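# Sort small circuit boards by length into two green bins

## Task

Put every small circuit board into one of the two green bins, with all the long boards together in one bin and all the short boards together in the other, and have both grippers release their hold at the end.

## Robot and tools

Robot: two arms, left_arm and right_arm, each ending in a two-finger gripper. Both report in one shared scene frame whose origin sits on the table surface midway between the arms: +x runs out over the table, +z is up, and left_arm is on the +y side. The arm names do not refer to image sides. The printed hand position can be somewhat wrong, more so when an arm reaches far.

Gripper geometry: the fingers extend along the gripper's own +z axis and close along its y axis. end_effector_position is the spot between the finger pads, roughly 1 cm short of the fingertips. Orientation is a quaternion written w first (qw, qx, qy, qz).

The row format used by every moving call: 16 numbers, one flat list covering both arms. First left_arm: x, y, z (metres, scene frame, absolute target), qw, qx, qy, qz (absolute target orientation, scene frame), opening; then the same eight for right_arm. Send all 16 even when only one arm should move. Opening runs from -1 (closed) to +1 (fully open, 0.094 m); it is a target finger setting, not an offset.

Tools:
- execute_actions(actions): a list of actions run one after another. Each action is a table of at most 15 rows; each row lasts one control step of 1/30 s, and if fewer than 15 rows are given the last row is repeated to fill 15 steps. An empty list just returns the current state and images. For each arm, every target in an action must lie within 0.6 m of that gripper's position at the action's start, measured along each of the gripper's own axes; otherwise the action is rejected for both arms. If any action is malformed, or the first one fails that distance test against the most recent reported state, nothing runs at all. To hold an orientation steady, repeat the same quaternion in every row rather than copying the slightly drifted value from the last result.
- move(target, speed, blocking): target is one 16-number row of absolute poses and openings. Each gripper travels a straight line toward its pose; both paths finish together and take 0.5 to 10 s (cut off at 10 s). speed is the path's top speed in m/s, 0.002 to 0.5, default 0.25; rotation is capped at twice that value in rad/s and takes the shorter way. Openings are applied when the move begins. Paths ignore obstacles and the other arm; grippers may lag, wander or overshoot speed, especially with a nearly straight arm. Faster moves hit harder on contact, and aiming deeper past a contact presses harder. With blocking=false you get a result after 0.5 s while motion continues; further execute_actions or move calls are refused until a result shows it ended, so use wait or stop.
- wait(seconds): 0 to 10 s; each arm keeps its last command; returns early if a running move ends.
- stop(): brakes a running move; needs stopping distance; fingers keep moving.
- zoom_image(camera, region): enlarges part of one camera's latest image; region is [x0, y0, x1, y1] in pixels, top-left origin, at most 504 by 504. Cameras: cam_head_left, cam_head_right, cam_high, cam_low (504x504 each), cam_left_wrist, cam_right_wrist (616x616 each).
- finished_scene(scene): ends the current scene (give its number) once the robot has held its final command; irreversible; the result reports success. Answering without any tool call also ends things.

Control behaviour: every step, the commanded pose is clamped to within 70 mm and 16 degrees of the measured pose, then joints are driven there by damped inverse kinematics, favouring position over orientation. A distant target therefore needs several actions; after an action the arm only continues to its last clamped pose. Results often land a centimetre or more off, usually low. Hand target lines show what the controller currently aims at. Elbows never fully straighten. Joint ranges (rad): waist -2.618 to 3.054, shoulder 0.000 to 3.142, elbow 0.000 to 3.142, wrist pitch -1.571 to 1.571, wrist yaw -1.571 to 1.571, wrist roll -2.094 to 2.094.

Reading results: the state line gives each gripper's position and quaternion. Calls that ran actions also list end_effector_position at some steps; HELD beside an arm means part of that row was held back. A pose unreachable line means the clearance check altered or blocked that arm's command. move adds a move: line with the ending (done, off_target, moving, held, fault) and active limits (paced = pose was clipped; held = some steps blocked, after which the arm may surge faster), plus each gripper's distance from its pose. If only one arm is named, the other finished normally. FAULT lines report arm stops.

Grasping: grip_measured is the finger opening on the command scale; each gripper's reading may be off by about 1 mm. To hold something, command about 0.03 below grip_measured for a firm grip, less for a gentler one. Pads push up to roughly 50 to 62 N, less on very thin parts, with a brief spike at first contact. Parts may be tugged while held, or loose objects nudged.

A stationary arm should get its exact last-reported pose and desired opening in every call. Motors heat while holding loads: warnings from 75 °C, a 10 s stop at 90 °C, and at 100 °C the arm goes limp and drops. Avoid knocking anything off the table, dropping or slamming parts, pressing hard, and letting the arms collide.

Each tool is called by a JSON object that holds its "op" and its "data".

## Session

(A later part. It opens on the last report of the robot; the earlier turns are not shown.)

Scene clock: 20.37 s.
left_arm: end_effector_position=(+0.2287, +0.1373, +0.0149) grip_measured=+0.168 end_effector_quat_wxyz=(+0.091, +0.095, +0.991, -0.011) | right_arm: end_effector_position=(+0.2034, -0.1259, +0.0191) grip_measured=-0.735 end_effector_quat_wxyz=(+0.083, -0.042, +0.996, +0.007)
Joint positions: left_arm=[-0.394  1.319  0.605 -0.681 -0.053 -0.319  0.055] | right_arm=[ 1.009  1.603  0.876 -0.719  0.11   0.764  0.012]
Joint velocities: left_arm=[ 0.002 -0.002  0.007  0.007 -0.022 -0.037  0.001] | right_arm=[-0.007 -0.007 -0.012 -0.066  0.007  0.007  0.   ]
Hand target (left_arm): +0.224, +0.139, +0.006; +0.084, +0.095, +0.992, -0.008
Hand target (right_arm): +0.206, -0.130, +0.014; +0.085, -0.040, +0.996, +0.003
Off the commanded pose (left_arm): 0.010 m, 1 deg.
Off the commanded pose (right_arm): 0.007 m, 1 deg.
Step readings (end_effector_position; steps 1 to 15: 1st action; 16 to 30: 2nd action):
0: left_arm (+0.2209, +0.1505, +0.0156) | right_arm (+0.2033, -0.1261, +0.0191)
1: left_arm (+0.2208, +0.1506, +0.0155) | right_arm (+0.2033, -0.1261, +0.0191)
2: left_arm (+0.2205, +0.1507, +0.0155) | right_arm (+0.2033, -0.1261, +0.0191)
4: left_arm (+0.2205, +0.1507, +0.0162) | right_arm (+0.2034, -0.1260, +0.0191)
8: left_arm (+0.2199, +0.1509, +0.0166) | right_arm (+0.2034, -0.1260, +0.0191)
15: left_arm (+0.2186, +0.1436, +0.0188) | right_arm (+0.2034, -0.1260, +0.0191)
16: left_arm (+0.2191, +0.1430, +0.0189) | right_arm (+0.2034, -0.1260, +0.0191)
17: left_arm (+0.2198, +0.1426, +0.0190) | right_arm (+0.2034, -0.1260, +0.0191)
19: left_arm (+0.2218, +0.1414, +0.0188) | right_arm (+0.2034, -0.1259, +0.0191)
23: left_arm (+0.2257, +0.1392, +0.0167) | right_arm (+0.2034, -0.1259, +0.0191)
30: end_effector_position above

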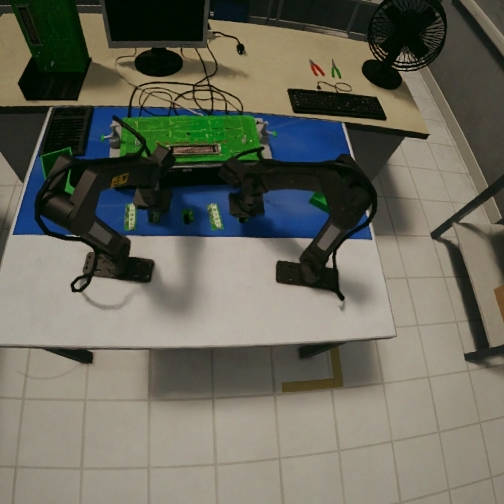

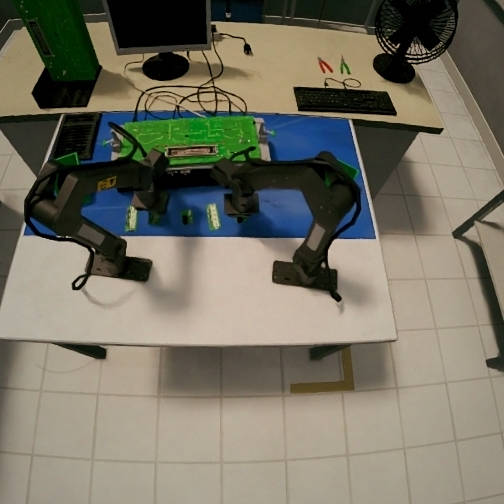

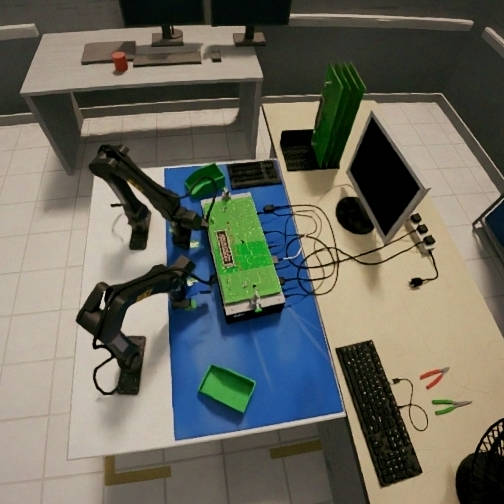

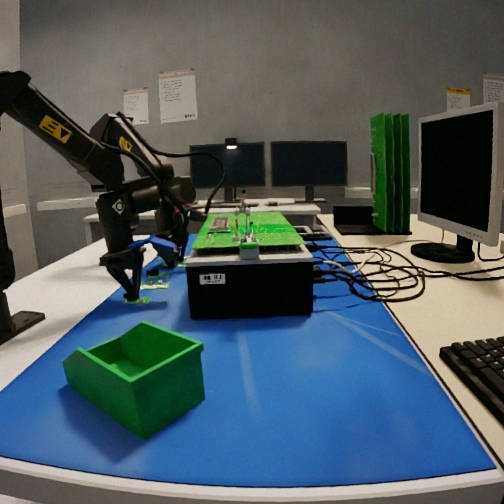

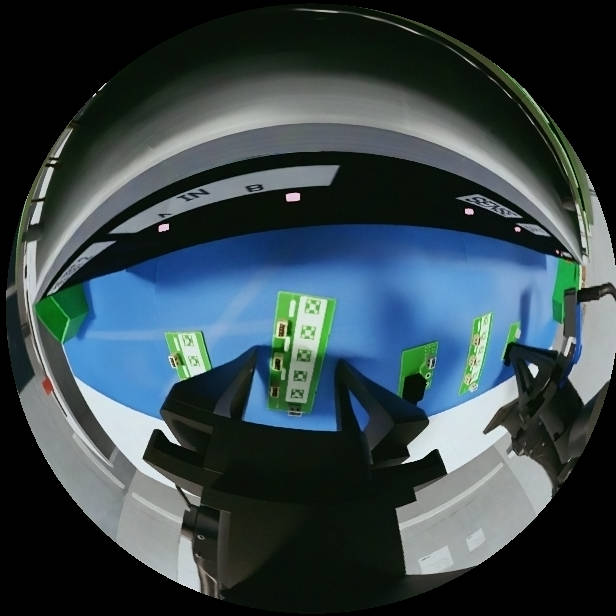

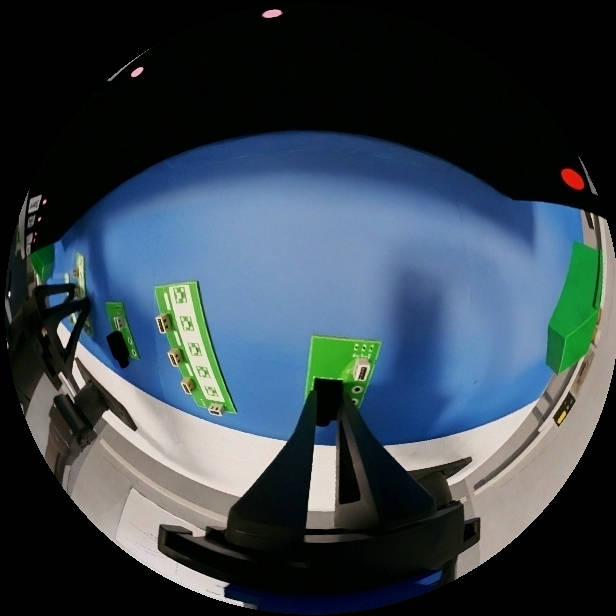

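{"op": "zoom_image", "data": {"camera": "cam_high", "region": [160, 340, 300, 450]}}

{"op": "zoom_image", "data": {"camera": "cam_high", "region": [160, 150, 260, 220]}}

{"op": "zoom_image", "data": {"camera": "cam_head_left", "region": [290, 140, 390, 240]}}

Region (160, 340, 300, 450) of cam_high's 504x504 image, scaled by 3.600, with more detail than that image has; it fills the top 396 rows of this view, and the rest is white.

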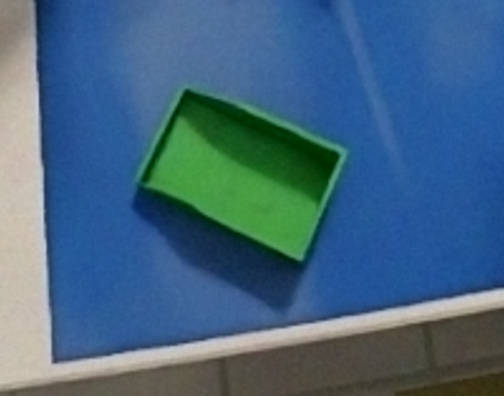

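Region (160, 150, 260, 220) of cam_high's 504x504 image, scaled by 5.040, with more detail than that image has; it fills the top 353 rows of this view, and the rest is white.

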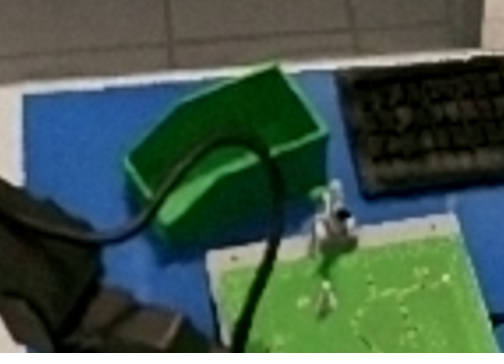

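Region (290, 140, 390, 240) of cam_head_left's 504x504 image, scaled by 5.040, with more detail than that image has.

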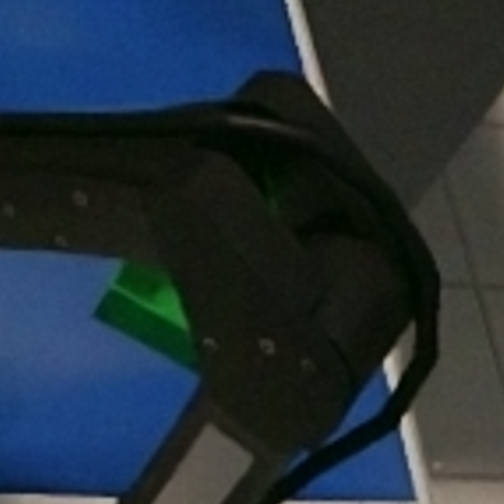

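{"op": "execute_actions", "data": {"actions": [[
[0.224,0.1385,0.005,0.0845,0.0946,0.9919,-0.0081,0.11,0.206,-0.130,0.014,0.0848,-0.0399,0.9956,0.0034,-0.77],
[0.224,0.1385,0.0045,0.0845,0.0946,0.9919,-0.0081,0.05,0.206,-0.130,0.014,0.0848,-0.0399,0.9956,0.0034,-0.77],
[0.224,0.1385,0.004,0.0845,0.0946,0.9919,-0.0081,-0.01,0.206,-0.130,0.014,0.0848,-0.0399,0.9956,0.0034,-0.77],
[0.224,0.1385,0.004,0.0845,0.0946,0.9919,-0.0081,-0.07,0.206,-0.130,0.014,0.0848,-0.0399,0.9956,0.0034,-0.77],
[0.224,0.1385,0.004,0.0845,0.0946,0.9919,-0.0081,-0.13,0.206,-0.130,0.014,0.0848,-0.0399,0.9956,0.0034,-0.77],
[0.224,0.1385,0.004,0.0845,0.0946,0.9919,-0.0081,-0.18,0.206,-0.130,0.014,0.0848,-0.0399,0.9956,0.0034,-0.77],
[0.224,0.1385,0.004,0.0845,0.0946,0.9919,-0.0081,-0.22,0.206,-0.130,0.014,0.0848,-0.0399,0.9956,0.0034,-0.77],
[0.224,0.1385,0.004,0.0845,0.0946,0.9919,-0.0081,-0.255,0.206,-0.130,0.014,0.0848,-0.0399,0.9956,0.0034,-0.77],
[0.224,0.1385,0.004,0.0845,0.0946,0.9919,-0.0081,-0.285,0.206,-0.130,0.014,0.0848,-0.0399,0.9956,0.0034,-0.77],
[0.224,0.1385,0.004,0.0845,0.0946,0.9919,-0.0081,-0.31,0.206,-0.130,0.014,0.0848,-0.0399,0.9956,0.0034,-0.77],
[0.224,0.1385,0.004,0.0845,0.0946,0.9919,-0.0081,-0.325,0.206,-0.130,0.014,0.0848,-0.0399,0.9956,0.0034,-0.77],
[0.224,0.1385,0.004,0.0845,0.0946,0.9919,-0.0081,-0.34,0.206,-0.130,0.014,0.0848,-0.0399,0.9956,0.0034,-0.77],
[0.224,0.1385,0.004,0.0845,0.0946,0.9919,-0.0081,-0.35,0.206,-0.130,0.014,0.0848,-0.0399,0.9956,0.0034,-0.77],
[0.224,0.1385,0.004,0.0845,0.0946,0.9919,-0.0081,-0.36,0.206,-0.130,0.014,0.0848,-0.0399,0.9956,0.0034,-0.77]
]]}}

{"op": "zoom_image", "data": {"camera": "cam_left_wrist", "region": [230, 260, 390, 420]}}

Scene clock: 27.77 s.
left_arm: end_effector_position=(+0.2291, +0.1379, +0.0149) grip_measured=-0.348 end_effector_quat_wxyz=(+0.092, +0.094, +0.991, -0.009) | right_arm: end_effector_position=(+0.2034, -0.1259, +0.0191) grip_measured=-0.735 end_effector_quat_wxyz=(+0.083, -0.042, +0.996, +0.007)
Joint positions: left_arm=[-0.394  1.319  0.605 -0.681 -0.057 -0.319  0.031] | right_arm=[ 1.009  1.603  0.876 -0.719  0.11   0.764  0.012]
Joint velocities: left_arm=[-0.017  0.002 -0.017 -0.007 -0.051 -0.037 -0.002] | right_arm=[-0.002 -0.002  0.002  0.037 -0.051  0.007  0.   ]
Hand target (left_arm): +0.224, +0.139, +0.005; +0.084, +0.095, +0.992, -0.008
Hand target (right_arm): +0.206, -0.130, +0.014; +0.085, -0.040, +0.996, +0.003
Off the commanded pose (left_arm): 0.012 m, 1 deg.
Off the commanded pose (right_arm): 0.007 m, 1 deg.
Step readings (end_effector_position):
0: left_arm (+0.2287, +0.1373, +0.0149) | right_arm (+0.2034, -0.1259, +0.0191)
1: left_arm (+0.2289, +0.1377, +0.0149) | right_arm (+0.2034, -0.1259, +0.0191)
2: left_arm (+0.2291, +0.1379, +0.0149) | right_arm (+0.2034, -0.1259, +0.0191)
4: left_arm (+0.2291, +0.1379, +0.0149) | right_arm (+0.2034, -0.1259, +0.0191)
8: left_arm (+0.2291, +0.1379, +0.0149) | right_arm (+0.2034, -0.1259, +0.0191)
15: end_effector_position above

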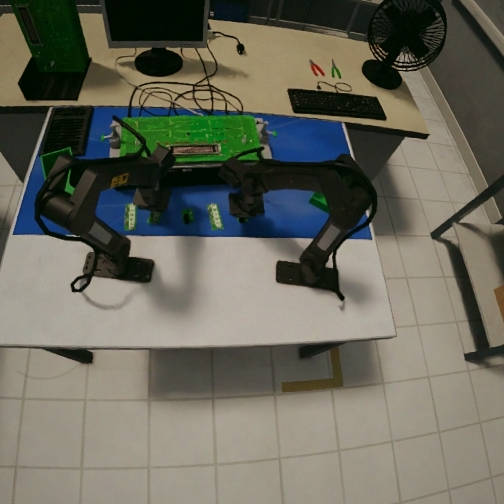

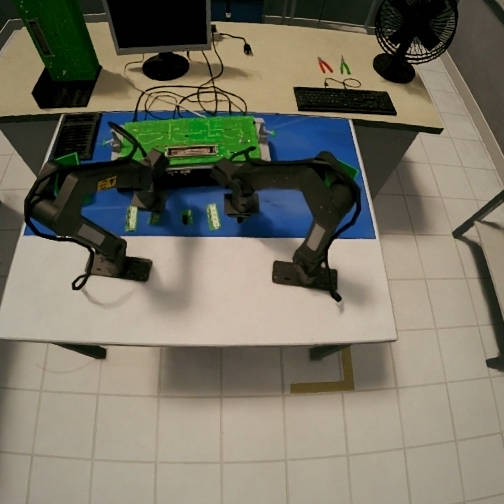

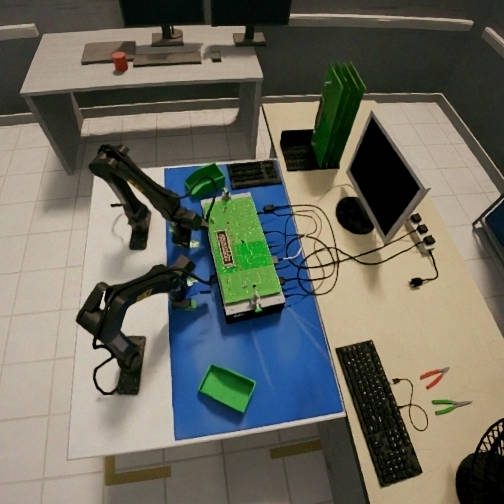

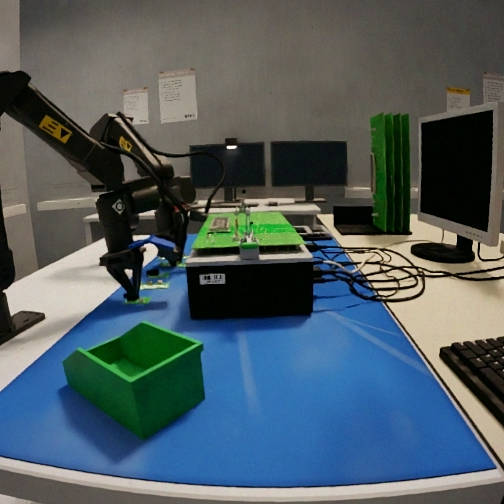

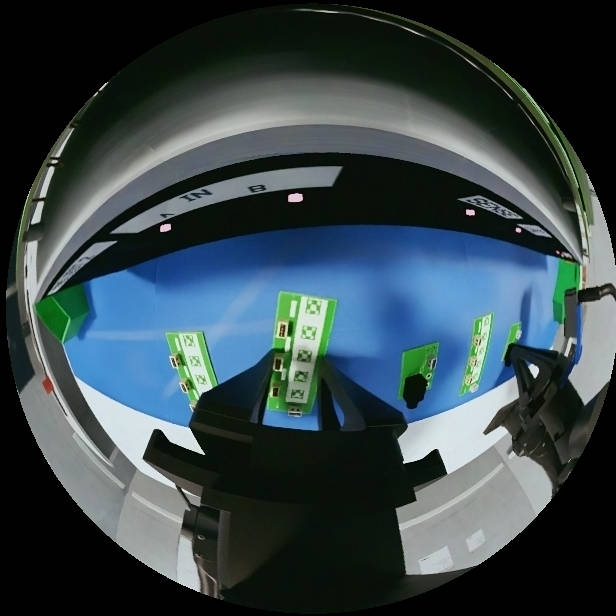

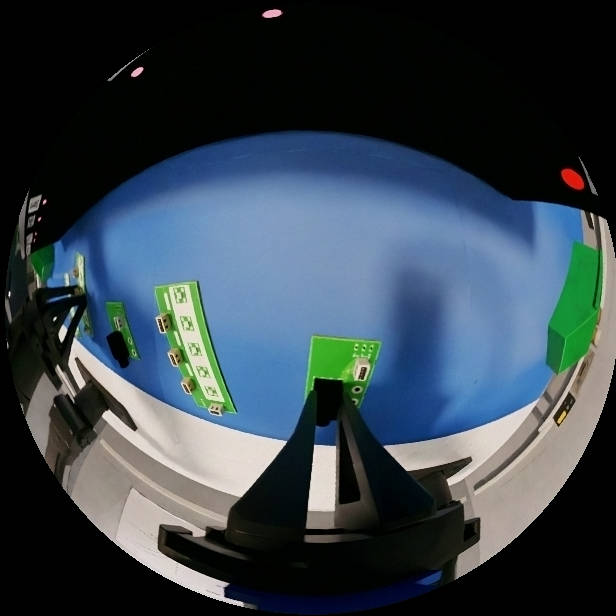

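Region (230, 260, 390, 420) of cam_left_wrist's 616x616 image, scaled by 3.150, with more detail than that image has.

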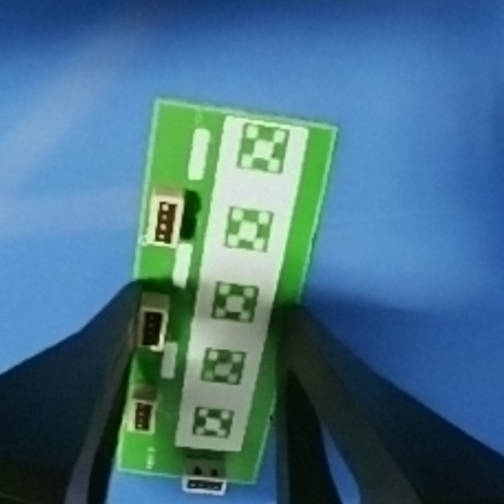

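{"op": "wait", "data": {"seconds": 0}}

{"op": "zoom_image", "data": {"camera": "cam_left_wrist", "region": [250, 320, 350, 420]}}

Scene clock: 28.60 s.
left_arm: end_effector_position=(+0.2291, +0.1379, +0.0149) grip_measured=-0.349 end_effector_quat_wxyz=(+0.092, +0.094, +0.991, -0.009) | right_arm: end_effector_position=(+0.2034, -0.1259, +0.0191) grip_measured=-0.735 end_effector_quat_wxyz=(+0.083, -0.042, +0.996, +0.007)
Joint positions: left_arm=[-0.394  1.319  0.605 -0.681 -0.057 -0.319  0.031] | right_arm=[ 1.009  1.603  0.876 -0.719  0.11   0.764  0.012]
Joint velocities: left_arm=[ 0.017  0.002 -0.002 -0.007 -0.066 -0.007  0.001] | right_arm=[-0.002 -0.007 -0.002 -0.022 -0.037 -0.051  0.   ]
Hand target (left_arm): +0.224, +0.139, +0.005; +0.084, +0.095, +0.992, -0.008
Hand target (right_arm): +0.206, -0.130, +0.014; +0.085, -0.040, +0.996, +0.003
Off the commanded pose (left_arm): 0.012 m, 1 deg.
Off the commanded pose (right_arm): 0.007 m, 1 deg.

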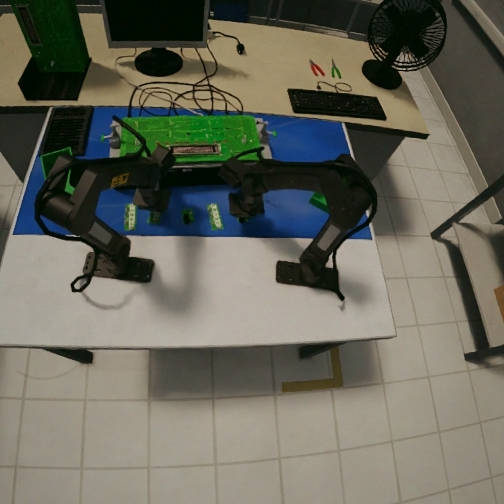

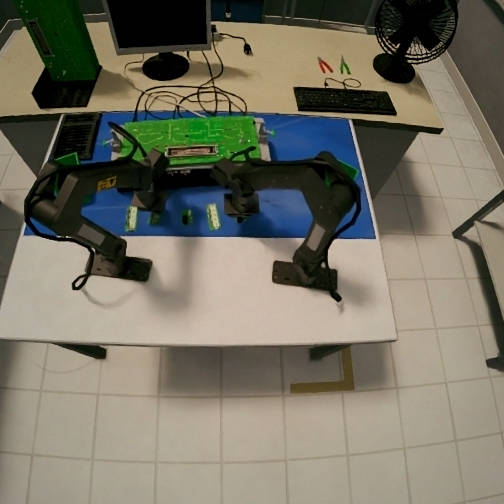

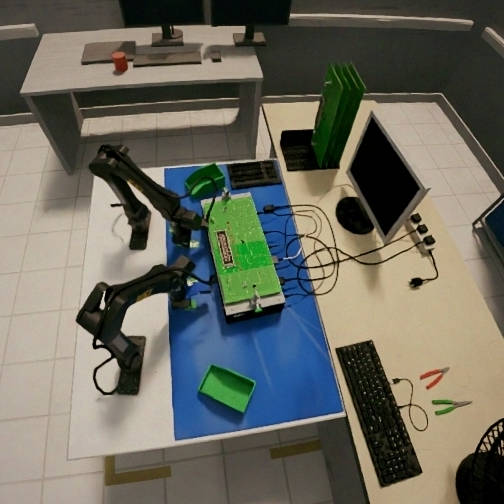

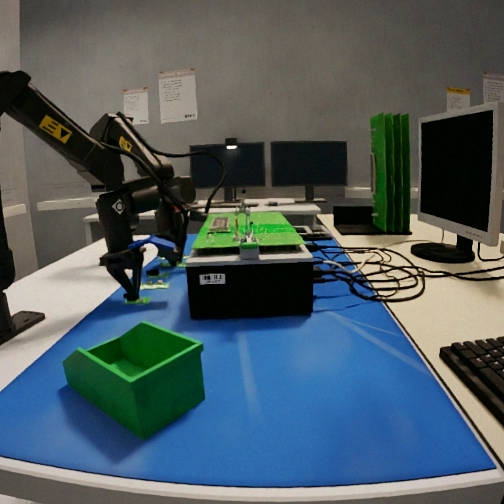

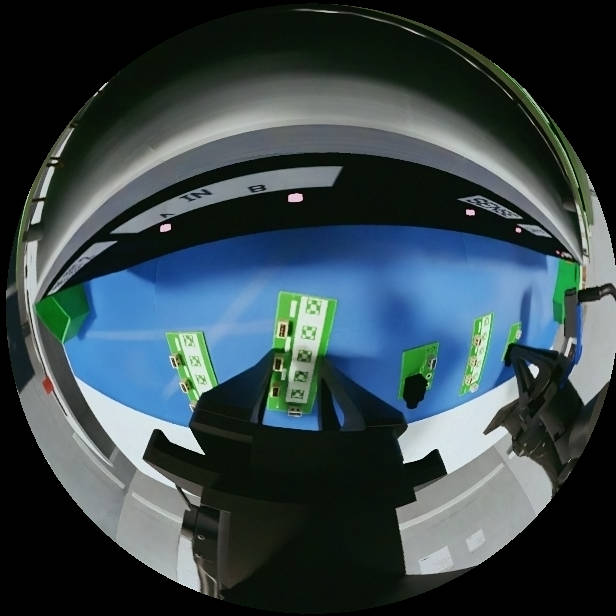

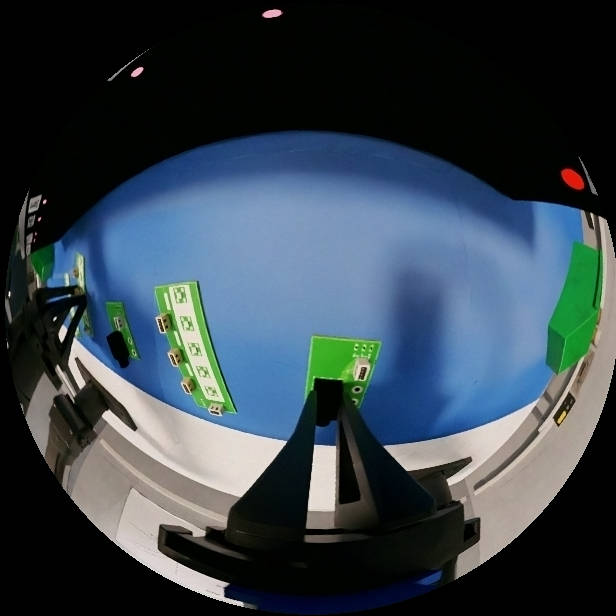

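Region (250, 320, 350, 420) of cam_left_wrist's 616x616 image, scaled by 5.040, with more detail than that image has.

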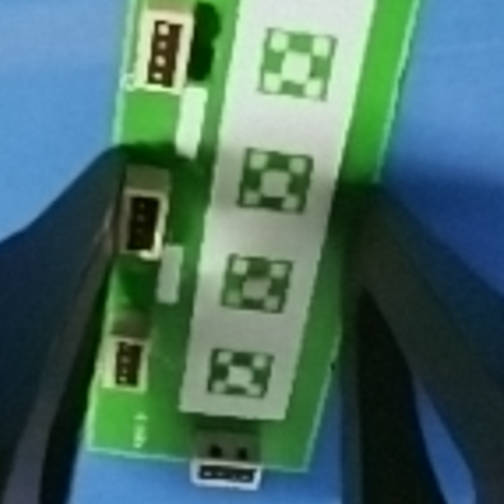

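{"op": "execute_actions", "data": {"actions": [[
[0.226,0.138,0.010,0.0845,0.0946,0.9919,-0.0081,-0.367,0.206,-0.130,0.0164,0.0848,-0.0399,0.9956,0.0034,-0.77],
[0.226,0.138,0.0135,0.0845,0.0946,0.9919,-0.0081,-0.373,0.206,-0.130,0.0177,0.0848,-0.0399,0.9956,0.0034,-0.77],
[0.226,0.138,0.0161,0.0845,0.0946,0.9919,-0.0081,-0.375,0.206,-0.130,0.0198,0.0848,-0.0399,0.9956,0.0034,-0.77],
[0.226,0.138,0.0191,0.0845,0.0946,0.9919,-0.0081,-0.375,0.206,-0.130,0.0227,0.0848,-0.0399,0.9956,0.0034,-0.77],
[0.226,0.138,0.0228,0.0845,0.0946,0.9919,-0.0081,-0.375,0.206,-0.130,0.0261,0.0848,-0.0399,0.9956,0.0034,-0.77],
[0.226,0.138,0.0271,0.0845,0.0946,0.9919,-0.0081,-0.375,0.206,-0.130,0.0301,0.0848,-0.0399,0.9956,0.0034,-0.77],
[0.226,0.1388,0.032,0.0845,0.094,0.992,-0.008,-0.375,0.2061,-0.1306,0.0347,0.0848,-0.0393,0.9956,0.0033,-0.77],
[0.2258,0.1414,0.0373,0.0845,0.0923,0.9921,-0.0079,-0.375,0.2066,-0.1323,0.0396,0.0848,-0.0377,0.9957,0.0032,-0.77],
[0.2257,0.1454,0.0431,0.0846,0.0896,0.9924,-0.0076,-0.375,0.2072,-0.135,0.045,0.0848,-0.035,0.9958,0.003,-0.77],
[0.2255,0.1509,0.0492,0.0846,0.0859,0.9927,-0.0073,-0.375,0.2081,-0.1388,0.0507,0.0849,-0.0314,0.9959,0.0027,-0.77],
[0.2252,0.1578,0.0556,0.0846,0.0813,0.9931,-0.0069,-0.375,0.2093,-0.1434,0.0567,0.0849,-0.0268,0.996,0.0023,-0.77],
[0.2251,0.1658,0.062,0.0847,0.0759,0.9935,-0.0065,-0.375,0.2107,-0.149,0.0627,0.0849,-0.0214,0.9962,0.0018,-0.77],
[0.225,0.1748,0.0686,0.0847,0.0696,0.994,-0.0059,-0.375,0.2122,-0.1554,0.0689,0.0849,-0.0152,0.9963,0.0013,-0.77],
[0.225,0.1849,0.0754,0.0847,0.0625,0.9944,-0.0053,-0.375,0.214,-0.1625,0.0751,0.0849,-0.0084,0.9964,0.0007,-0.77],
[0.2252,0.1957,0.082,0.0848,0.0549,0.9949,-0.0047,-0.375,0.2159,-0.1703,0.0813,0.0849,-0.0008,0.9964,0.0001,-0.77]
],[
[0.2256,0.2071,0.0884,0.0848,0.0466,0.9953,-0.004,-0.375,0.2179,-0.1787,0.0873,0.0849,0.0074,0.9964,-0.0006,-0.77],
[0.2262,0.2192,0.0948,0.0848,0.0377,0.9957,-0.0032,-0.375,0.2201,-0.1878,0.0933,0.0849,0.0161,0.9963,-0.0014,-0.77],
[0.227,0.2316,0.1009,0.0849,0.0283,0.996,-0.0024,-0.375,0.2225,-0.1973,0.099,0.0849,0.0254,0.9961,-0.0022,-0.77],
[0.2282,0.2444,0.1067,0.0849,0.0184,0.9962,-0.0016,-0.375,0.2249,-0.2073,0.1044,0.0848,0.0351,0.9958,-0.003,-0.77],
[0.2297,0.2573,0.112,0.0849,0.0083,0.9964,-0.0007,-0.375,0.2275,-0.2176,0.1093,0.0848,0.0451,0.9954,-0.0038,-0.77],
[0.2316,0.2704,0.1169,0.0849,-0.0024,0.9964,0.0002,-0.375,0.2301,-0.2283,0.1139,0.0848,0.0555,0.9949,-0.0047,-0.77],
[0.2338,0.2834,0.1212,0.0849,-0.0132,0.9963,0.0011,-0.375,0.2328,-0.2393,0.1179,0.0847,0.0661,0.9942,-0.0056,-0.77],
[0.2364,0.2963,0.1249,0.0849,-0.0242,0.9961,0.0021,-0.375,0.2355,-0.2505,0.1214,0.0846,0.0769,0.9934,-0.0066,-0.77],
[0.2394,0.309,0.1279,0.0848,-0.0354,0.9958,0.003,-0.375,0.2383,-0.2618,0.1242,0.0846,0.0879,0.9925,-0.0075,-0.77],
[0.2427,0.3214,0.1301,0.0848,-0.0466,0.9953,0.004,-0.375,0.2411,-0.2733,0.1262,0.0845,0.0989,0.9915,-0.0084,-0.77],
[0.2464,0.3335,0.1315,0.0848,-0.058,0.9947,0.0049,-0.375,0.2439,-0.2847,0.1276,0.0844,0.11,0.9903,-0.0094,-0.77],
[0.2504,0.3452,0.132,0.0847,-0.0692,0.994,0.0059,-0.375,0.2467,-0.2962,0.128,0.0843,0.121,0.989,-0.0103,-0.77],
[0.2548,0.3563,0.132,0.0846,-0.0803,0.9932,0.0068,-0.375,0.2495,-0.3075,0.128,0.0842,0.1318,0.9876,-0.0112,-0.77],
[0.2594,0.367,0.132,0.0845,-0.0913,0.9922,0.0078,-0.375,0.2522,-0.3187,0.128,0.084,0.1426,0.9861,-0.0122,-0.77],
[0.2642,0.3771,0.132,0.0845,-0.1022,0.9911,0.0087,-0.375,0.2549,-0.3297,0.128,0.0839,0.1531,0.9846,-0.013,-0.77]
],[
[0.2693,0.3867,0.132,0.0844,-0.1127,0.99,0.0096,-0.375,0.2575,-0.3404,0.128,0.0838,0.1634,0.9829,-0.0139,-0.77],
[0.2744,0.3955,0.132,0.0843,-0.1227,0.9888,0.0105,-0.375,0.2601,-0.3507,0.128,0.0836,0.1733,0.9812,-0.0148,-0.77],
[0.2797,0.4038,0.132,0.0841,-0.1325,0.9875,0.0113,-0.375,0.2625,-0.3607,0.128,0.0835,0.1828,0.9795,-0.0156,-0.77],
[0.285,0.4115,0.132,0.084,-0.1418,0.9863,0.0121,-0.375,0.2649,-0.3702,0.128,0.0833,0.1919,0.9777,-0.0164,-0.77],
[0.2902,0.4184,0.132,0.0839,-0.1507,0.9849,0.0128,-0.375,0.2671,-0.3793,0.128,0.0832,0.2005,0.976,-0.0171,-0.77],
[0.2952,0.4247,0.132,0.0838,-0.1588,0.9837,0.0135,-0.375,0.2691,-0.3877,0.128,0.083,0.2085,0.9743,-0.0178,-0.77],
[0.3001,0.4304,0.132,0.0837,-0.1664,0.9824,0.0142,-0.375,0.271,-0.3955,0.128,0.0829,0.2159,0.9727,-0.0184,-0.77],
[0.3046,0.4354,0.132,0.0836,-0.1734,0.9812,0.0148,-0.375,0.2728,-0.4026,0.128,0.0828,0.2226,0.9712,-0.019,-0.77],
[0.3088,0.4397,0.132,0.0835,-0.1796,0.9801,0.0153,-0.375,0.2743,-0.409,0.128,0.0826,0.2286,0.9698,-0.0195,-0.77],
[0.3126,0.4434,0.132,0.0834,-0.1849,0.9791,0.0158,-0.375,0.2757,-0.4146,0.128,0.0825,0.2338,0.9686,-0.0199,-0.77],
[0.3158,0.4465,0.132,0.0834,-0.1894,0.9782,0.0161,-0.375,0.2769,-0.4192,0.128,0.0824,0.2383,0.9675,-0.0203,-0.77],
[0.3184,0.4489,0.132,0.0833,-0.1931,0.9775,0.0165,-0.375,0.2778,-0.423,0.128,0.0824,0.2418,0.9666,-0.0206,-0.77],
[0.3204,0.4506,0.132,0.0832,-0.1958,0.977,0.0167,-0.375,0.2784,-0.4257,0.128,0.0823,0.2444,0.966,-0.0208,-0.77],
[0.3216,0.4516,0.132,0.0832,-0.1974,0.9767,0.0168,-0.375,0.2789,-0.4274,0.128,0.0823,0.2459,0.9656,-0.021,-0.77],
[0.322,0.452,0.132,0.0832,-0.198,0.9766,0.0169,-0.375,0.279,-0.428,0.128,0.0823,0.2465,0.9654,-0.021,-0.77]
]]}}

Scene clock: 33.57 s.
left_arm: end_effector_position=(+0.3202, +0.4501, +0.1280) grip_measured=-0.362 end_effector_quat_wxyz=(+0.085, -0.182, +0.979, +0.026) | right_arm: end_effector_position=(+0.2694, -0.4230, +0.1168) grip_measured=-0.735 end_effector_quat_wxyz=(+0.063, +0.260, +0.963, -0.024)
Joint positions: left_arm=[ 0.766  1.739  1.473 -1.129  0.03   0.275  0.03 ] | right_arm=[-0.173  1.489  1.175 -1.126  0.04   0.197  0.012]
Joint velocities: left_arm=[-0.007  0.247  0.3   -0.022 -0.007 -0.139  0.001] | right_arm=[-0.198  0.178  0.115  0.022 -0.081 -0.198  0.   ]
Hand target (left_arm): +0.321, +0.452, +0.133; +0.083, -0.198, +0.977, +0.018
Hand target (right_arm): +0.280, -0.428, +0.127; +0.082, +0.247, +0.965, -0.019
Off the commanded pose (left_arm): 0.005 m, 2 deg.
Off the commanded pose (right_arm): 0.016 m, 3 deg.
Step readings (end_effector_position; steps 1 to 15: 1st action; 16 to 30: 2nd action; 31 to 45: 3rd action):
0: left_arm (+0.2291, +0.1379, +0.0149) | right_arm (+0.2034, -0.1259, +0.0191)
1: left_arm (+0.2291, +0.1379, +0.0149) | right_arm (+0.2034, -0.1259, +0.0191)
2: left_arm (+0.2290, +0.1380, +0.0149) | right_arm (+0.2034, -0.1259, +0.0191)
4: left_arm (+0.2288, +0.1381, +0.0148) | right_arm (+0.2034, -0.1260, +0.0191)
8: left_arm (+0.2262, +0.1396, +0.0181) | right_arm (+0.2010, -0.1291, +0.0193)
15: left_arm (+0.2346, +0.1696, +0.0545) | right_arm (+0.2093, -0.1521, +0.0486)
16: left_arm (+0.2366, +0.1789, +0.0613) | right_arm (+0.2131, -0.1574, +0.0557)
17: left_arm (+0.2385, +0.1894, +0.0681) | right_arm (+0.2167, -0.1636, +0.0626)
19: left_arm (+0.2416, +0.2132, +0.0814) | right_arm (+0.2241, -0.1790, +0.0760)
23: left_arm (+0.2449, +0.2691, +0.1078) | right_arm (+0.2380, -0.2189, +0.0982)
30: left_arm (+0.2537, +0.3631, +0.1331) | right_arm (+0.2539, -0.3049, +0.1156)
31: left_arm (+0.2565, +0.3731, +0.1319) | right_arm (+0.2546, -0.3172, +0.1165)
32: left_arm (+0.2601, +0.3821, +0.1304) | right_arm (+0.2552, -0.3290, +0.1175)
34: left_arm (+0.2688, +0.3984, +0.1271) | right_arm (+0.2558, -0.3511, +0.1193)
38: left_arm (+0.2904, +0.4246, +0.1248) | right_arm (+0.2614, -0.3882, +0.1205)
45: end_effector_position above

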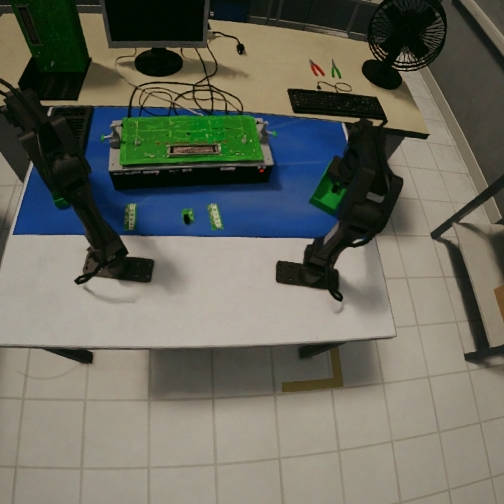

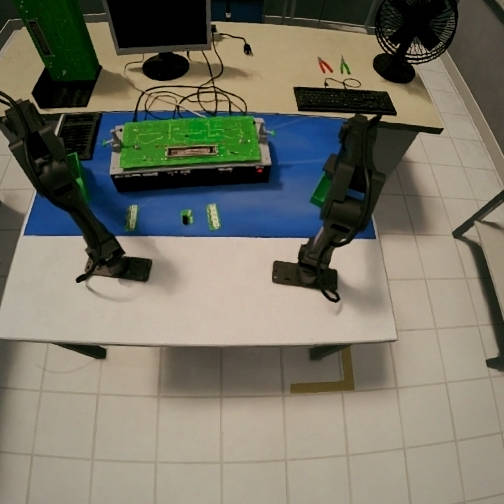

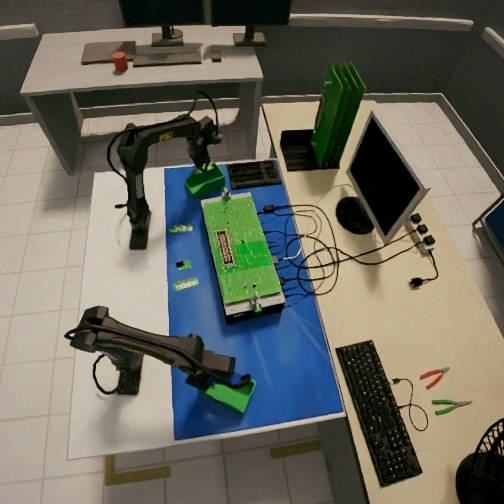

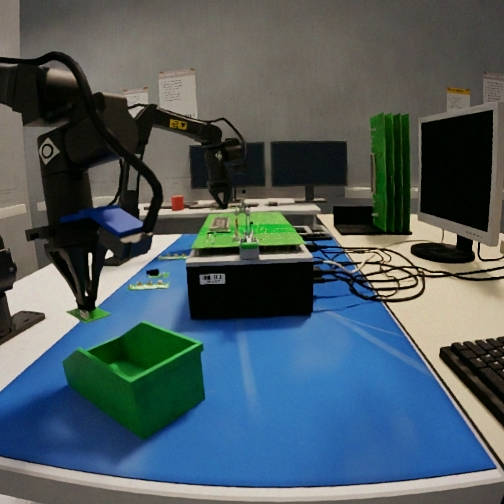

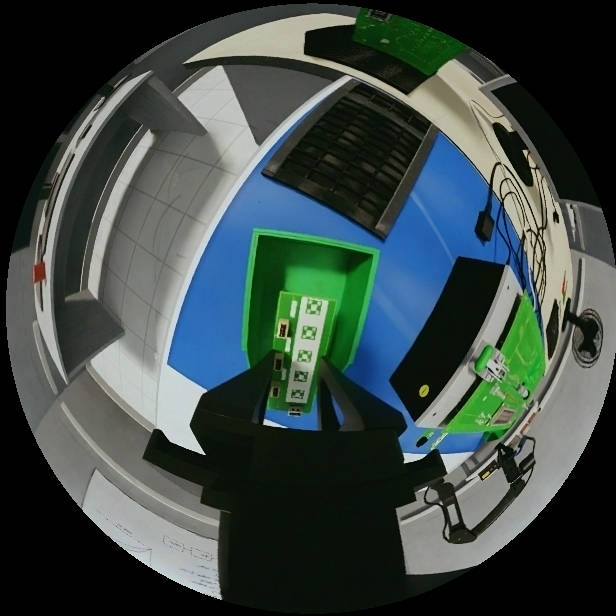

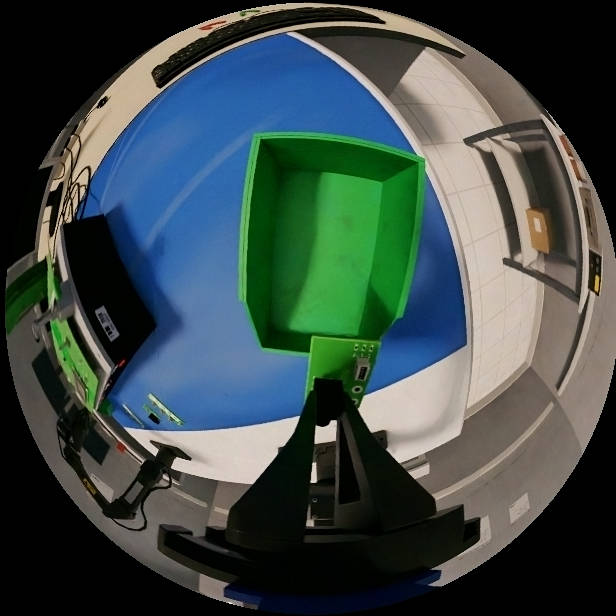

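{"op": "wait", "data": {"seconds": 0}}

{"op": "zoom_image", "data": {"camera": "cam_left_wrist", "region": [210, 200, 420, 420]}}

{"op": "zoom_image", "data": {"camera": "cam_right_wrist", "region": [200, 120, 460, 420]}}

Scene clock: 33.97 s.
left_arm: end_effector_position=(+0.3197, +0.4498, +0.1276) grip_measured=-0.362 end_effector_quat_wxyz=(+0.080, -0.190, +0.978, +0.022) | right_arm: end_effector_position=(+0.2713, -0.4234, +0.1169) grip_measured=-0.735 end_effector_quat_wxyz=(+0.064, +0.248, +0.966, -0.020)
Joint positions: left_arm=[ 0.766  1.749  1.486 -1.145  0.03   0.258  0.03 ] | right_arm=[-0.179  1.496  1.182 -1.126  0.029  0.168  0.012]
Joint velocities: left_arm=[-0.012 -0.007 -0.012  0.022  0.007  0.007 -0.   ] | right_arm=[-0.022  0.017 -0.002 -0.095 -0.095 -0.051  0.001]
Hand target (left_arm): +0.321, +0.452, +0.133; +0.083, -0.198, +0.977, +0.018
Hand target (right_arm): +0.280, -0.428, +0.127; +0.082, +0.247, +0.965, -0.019
Off the commanded pose (left_arm): 0.005 m, 1 deg.
Off the commanded pose (right_arm): 0.014 m, 2 deg.

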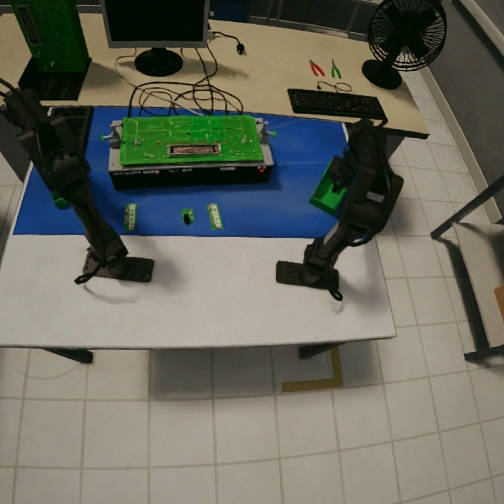

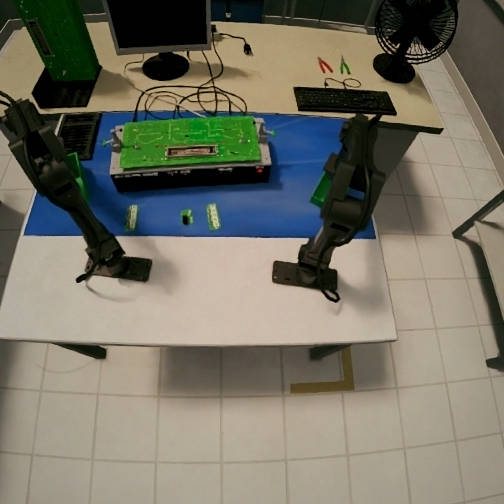

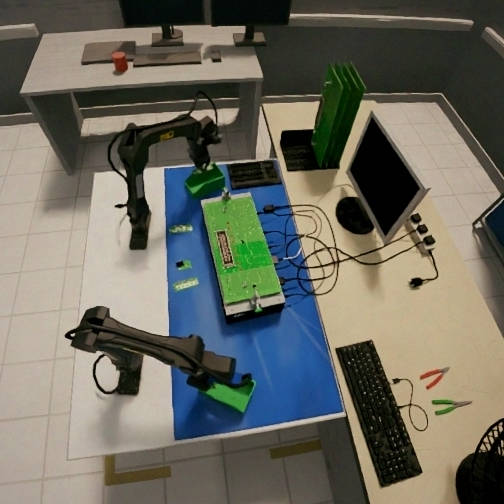

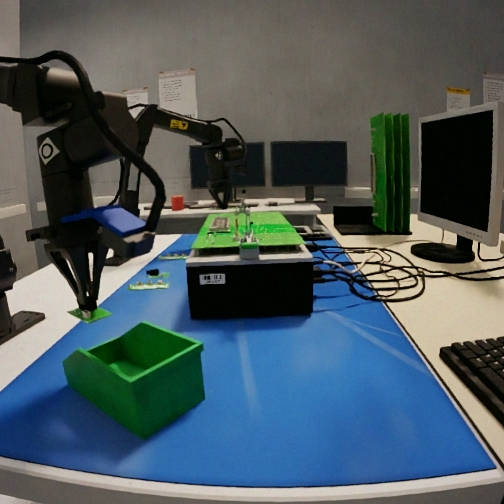

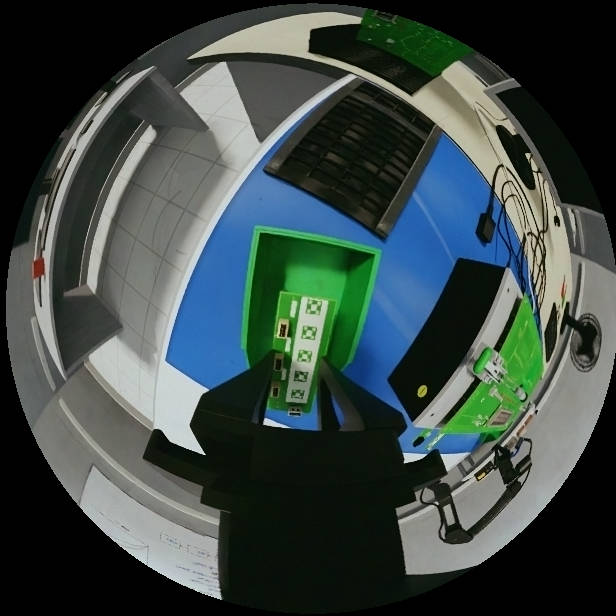

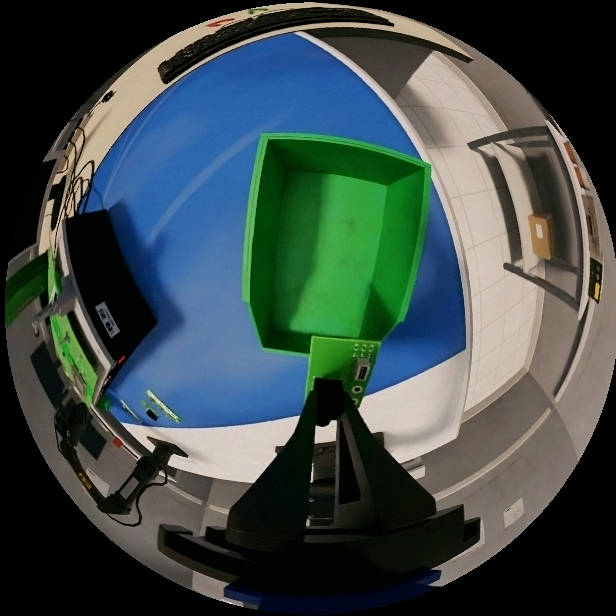

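Region (210, 200, 420, 420) of cam_left_wrist's 616x616 image, scaled by 2.291, with more detail than that image has; it fills the left 481 columns of this view, and the rest is white.

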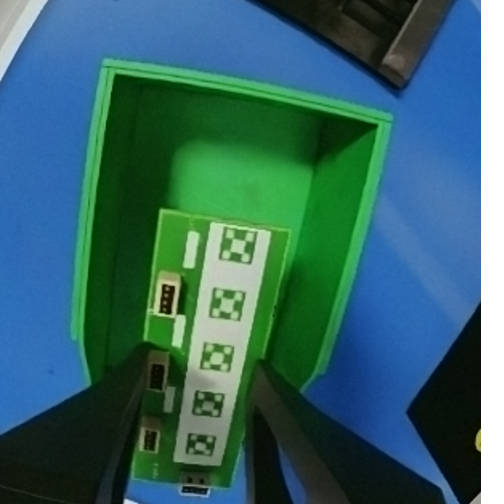

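Region (200, 120, 460, 420) of cam_right_wrist's 616x616 image, scaled by 1.680, with more detail than that image has; it fills the left 437 columns of this view, and the rest is white.

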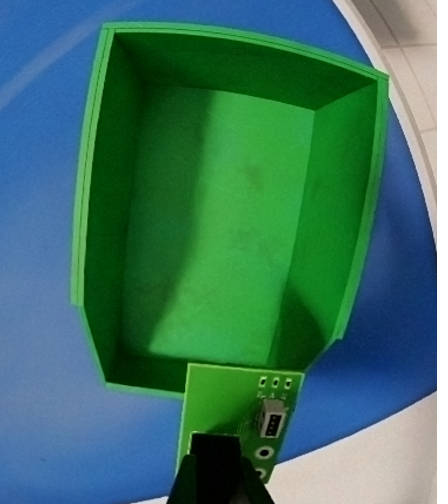

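{"op": "move", "data": {"target": [0.3215,0.448,0.018,0.0836,-0.176,0.9808,0.015,-0.375, 0.293,-0.427,0.019,0.0815,0.2778,0.9569,-0.0237,-0.77], "speed": 0.13}}

Scene clock: 37.17 s.
left_arm: end_effector_position=(+0.3236, +0.4512, +0.0227) grip_measured=-0.362 end_effector_quat_wxyz=(+0.084, -0.179, +0.980, +0.021) | right_arm: end_effector_position=(+0.2901, -0.4278, +0.0223) grip_measured=-0.735 end_effector_quat_wxyz=(+0.078, +0.279, +0.957, -0.020)
Joint positions: left_arm=[ 0.766  1.847  1.178 -0.732  0.037  0.28   0.03 ] | right_arm=[-0.169  1.645  0.935 -0.704  0.034  0.242  0.012]
Joint velocities: left_arm=[-0.012 -0.007  0.007 -0.051  0.007 -0.066  0.002] | right_arm=[ 0.012 -0.012 -0.007  0.022 -0.051  0.022 -0.   ]
Hand target (left_arm): +0.322, +0.449, +0.018; +0.084, -0.176, +0.981, +0.015
Hand target (right_arm): +0.291, -0.426, +0.019; +0.081, +0.278, +0.957, -0.024
Off the commanded pose (left_arm): 0.006 m, 1 deg.
Off the commanded pose (right_arm): 0.004 m, 1 deg.
move: done

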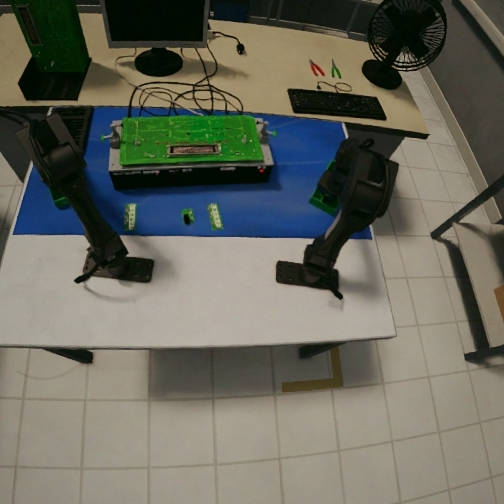

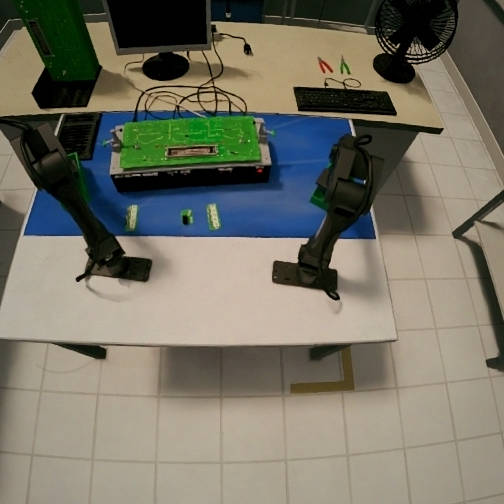

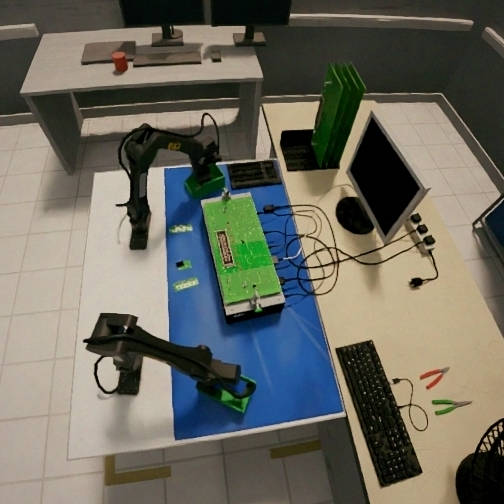

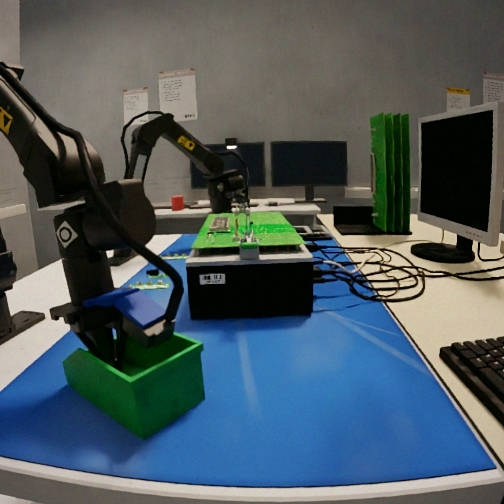

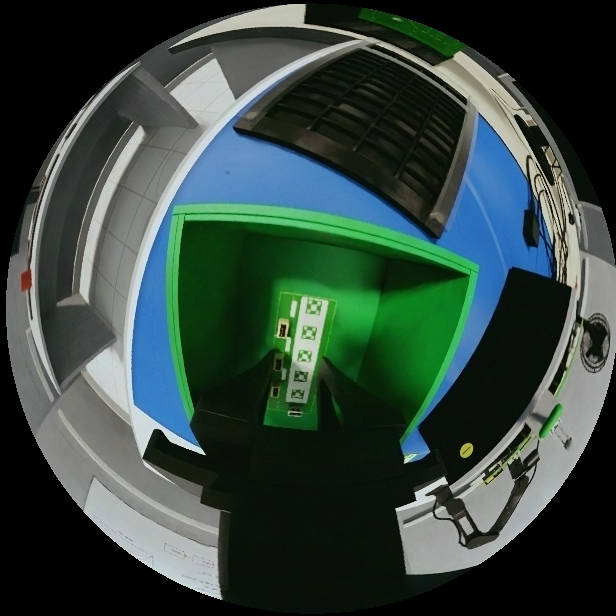

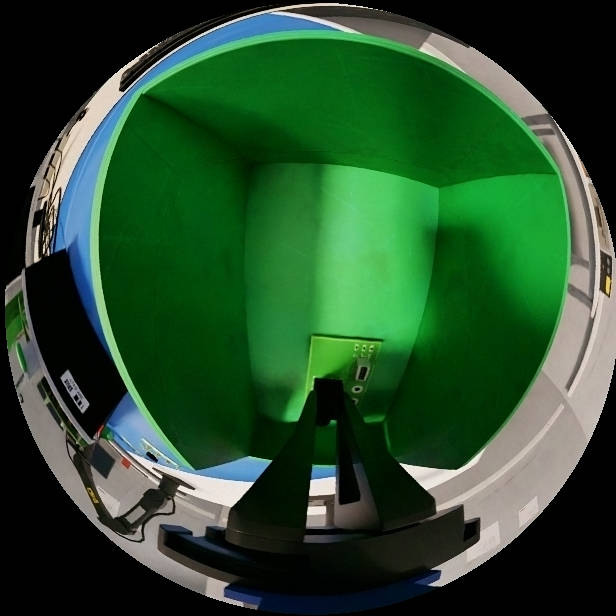

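{"op": "zoom_image", "data": {"camera": "cam_head_left", "region": [110, 190, 240, 245]}}

Region (110, 190, 240, 245) of cam_head_left's 504x504 image, scaled by 3.877, with more detail than that image has; it fills the top 213 rows of this view, and the rest is white.

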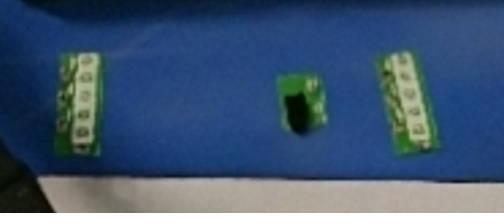

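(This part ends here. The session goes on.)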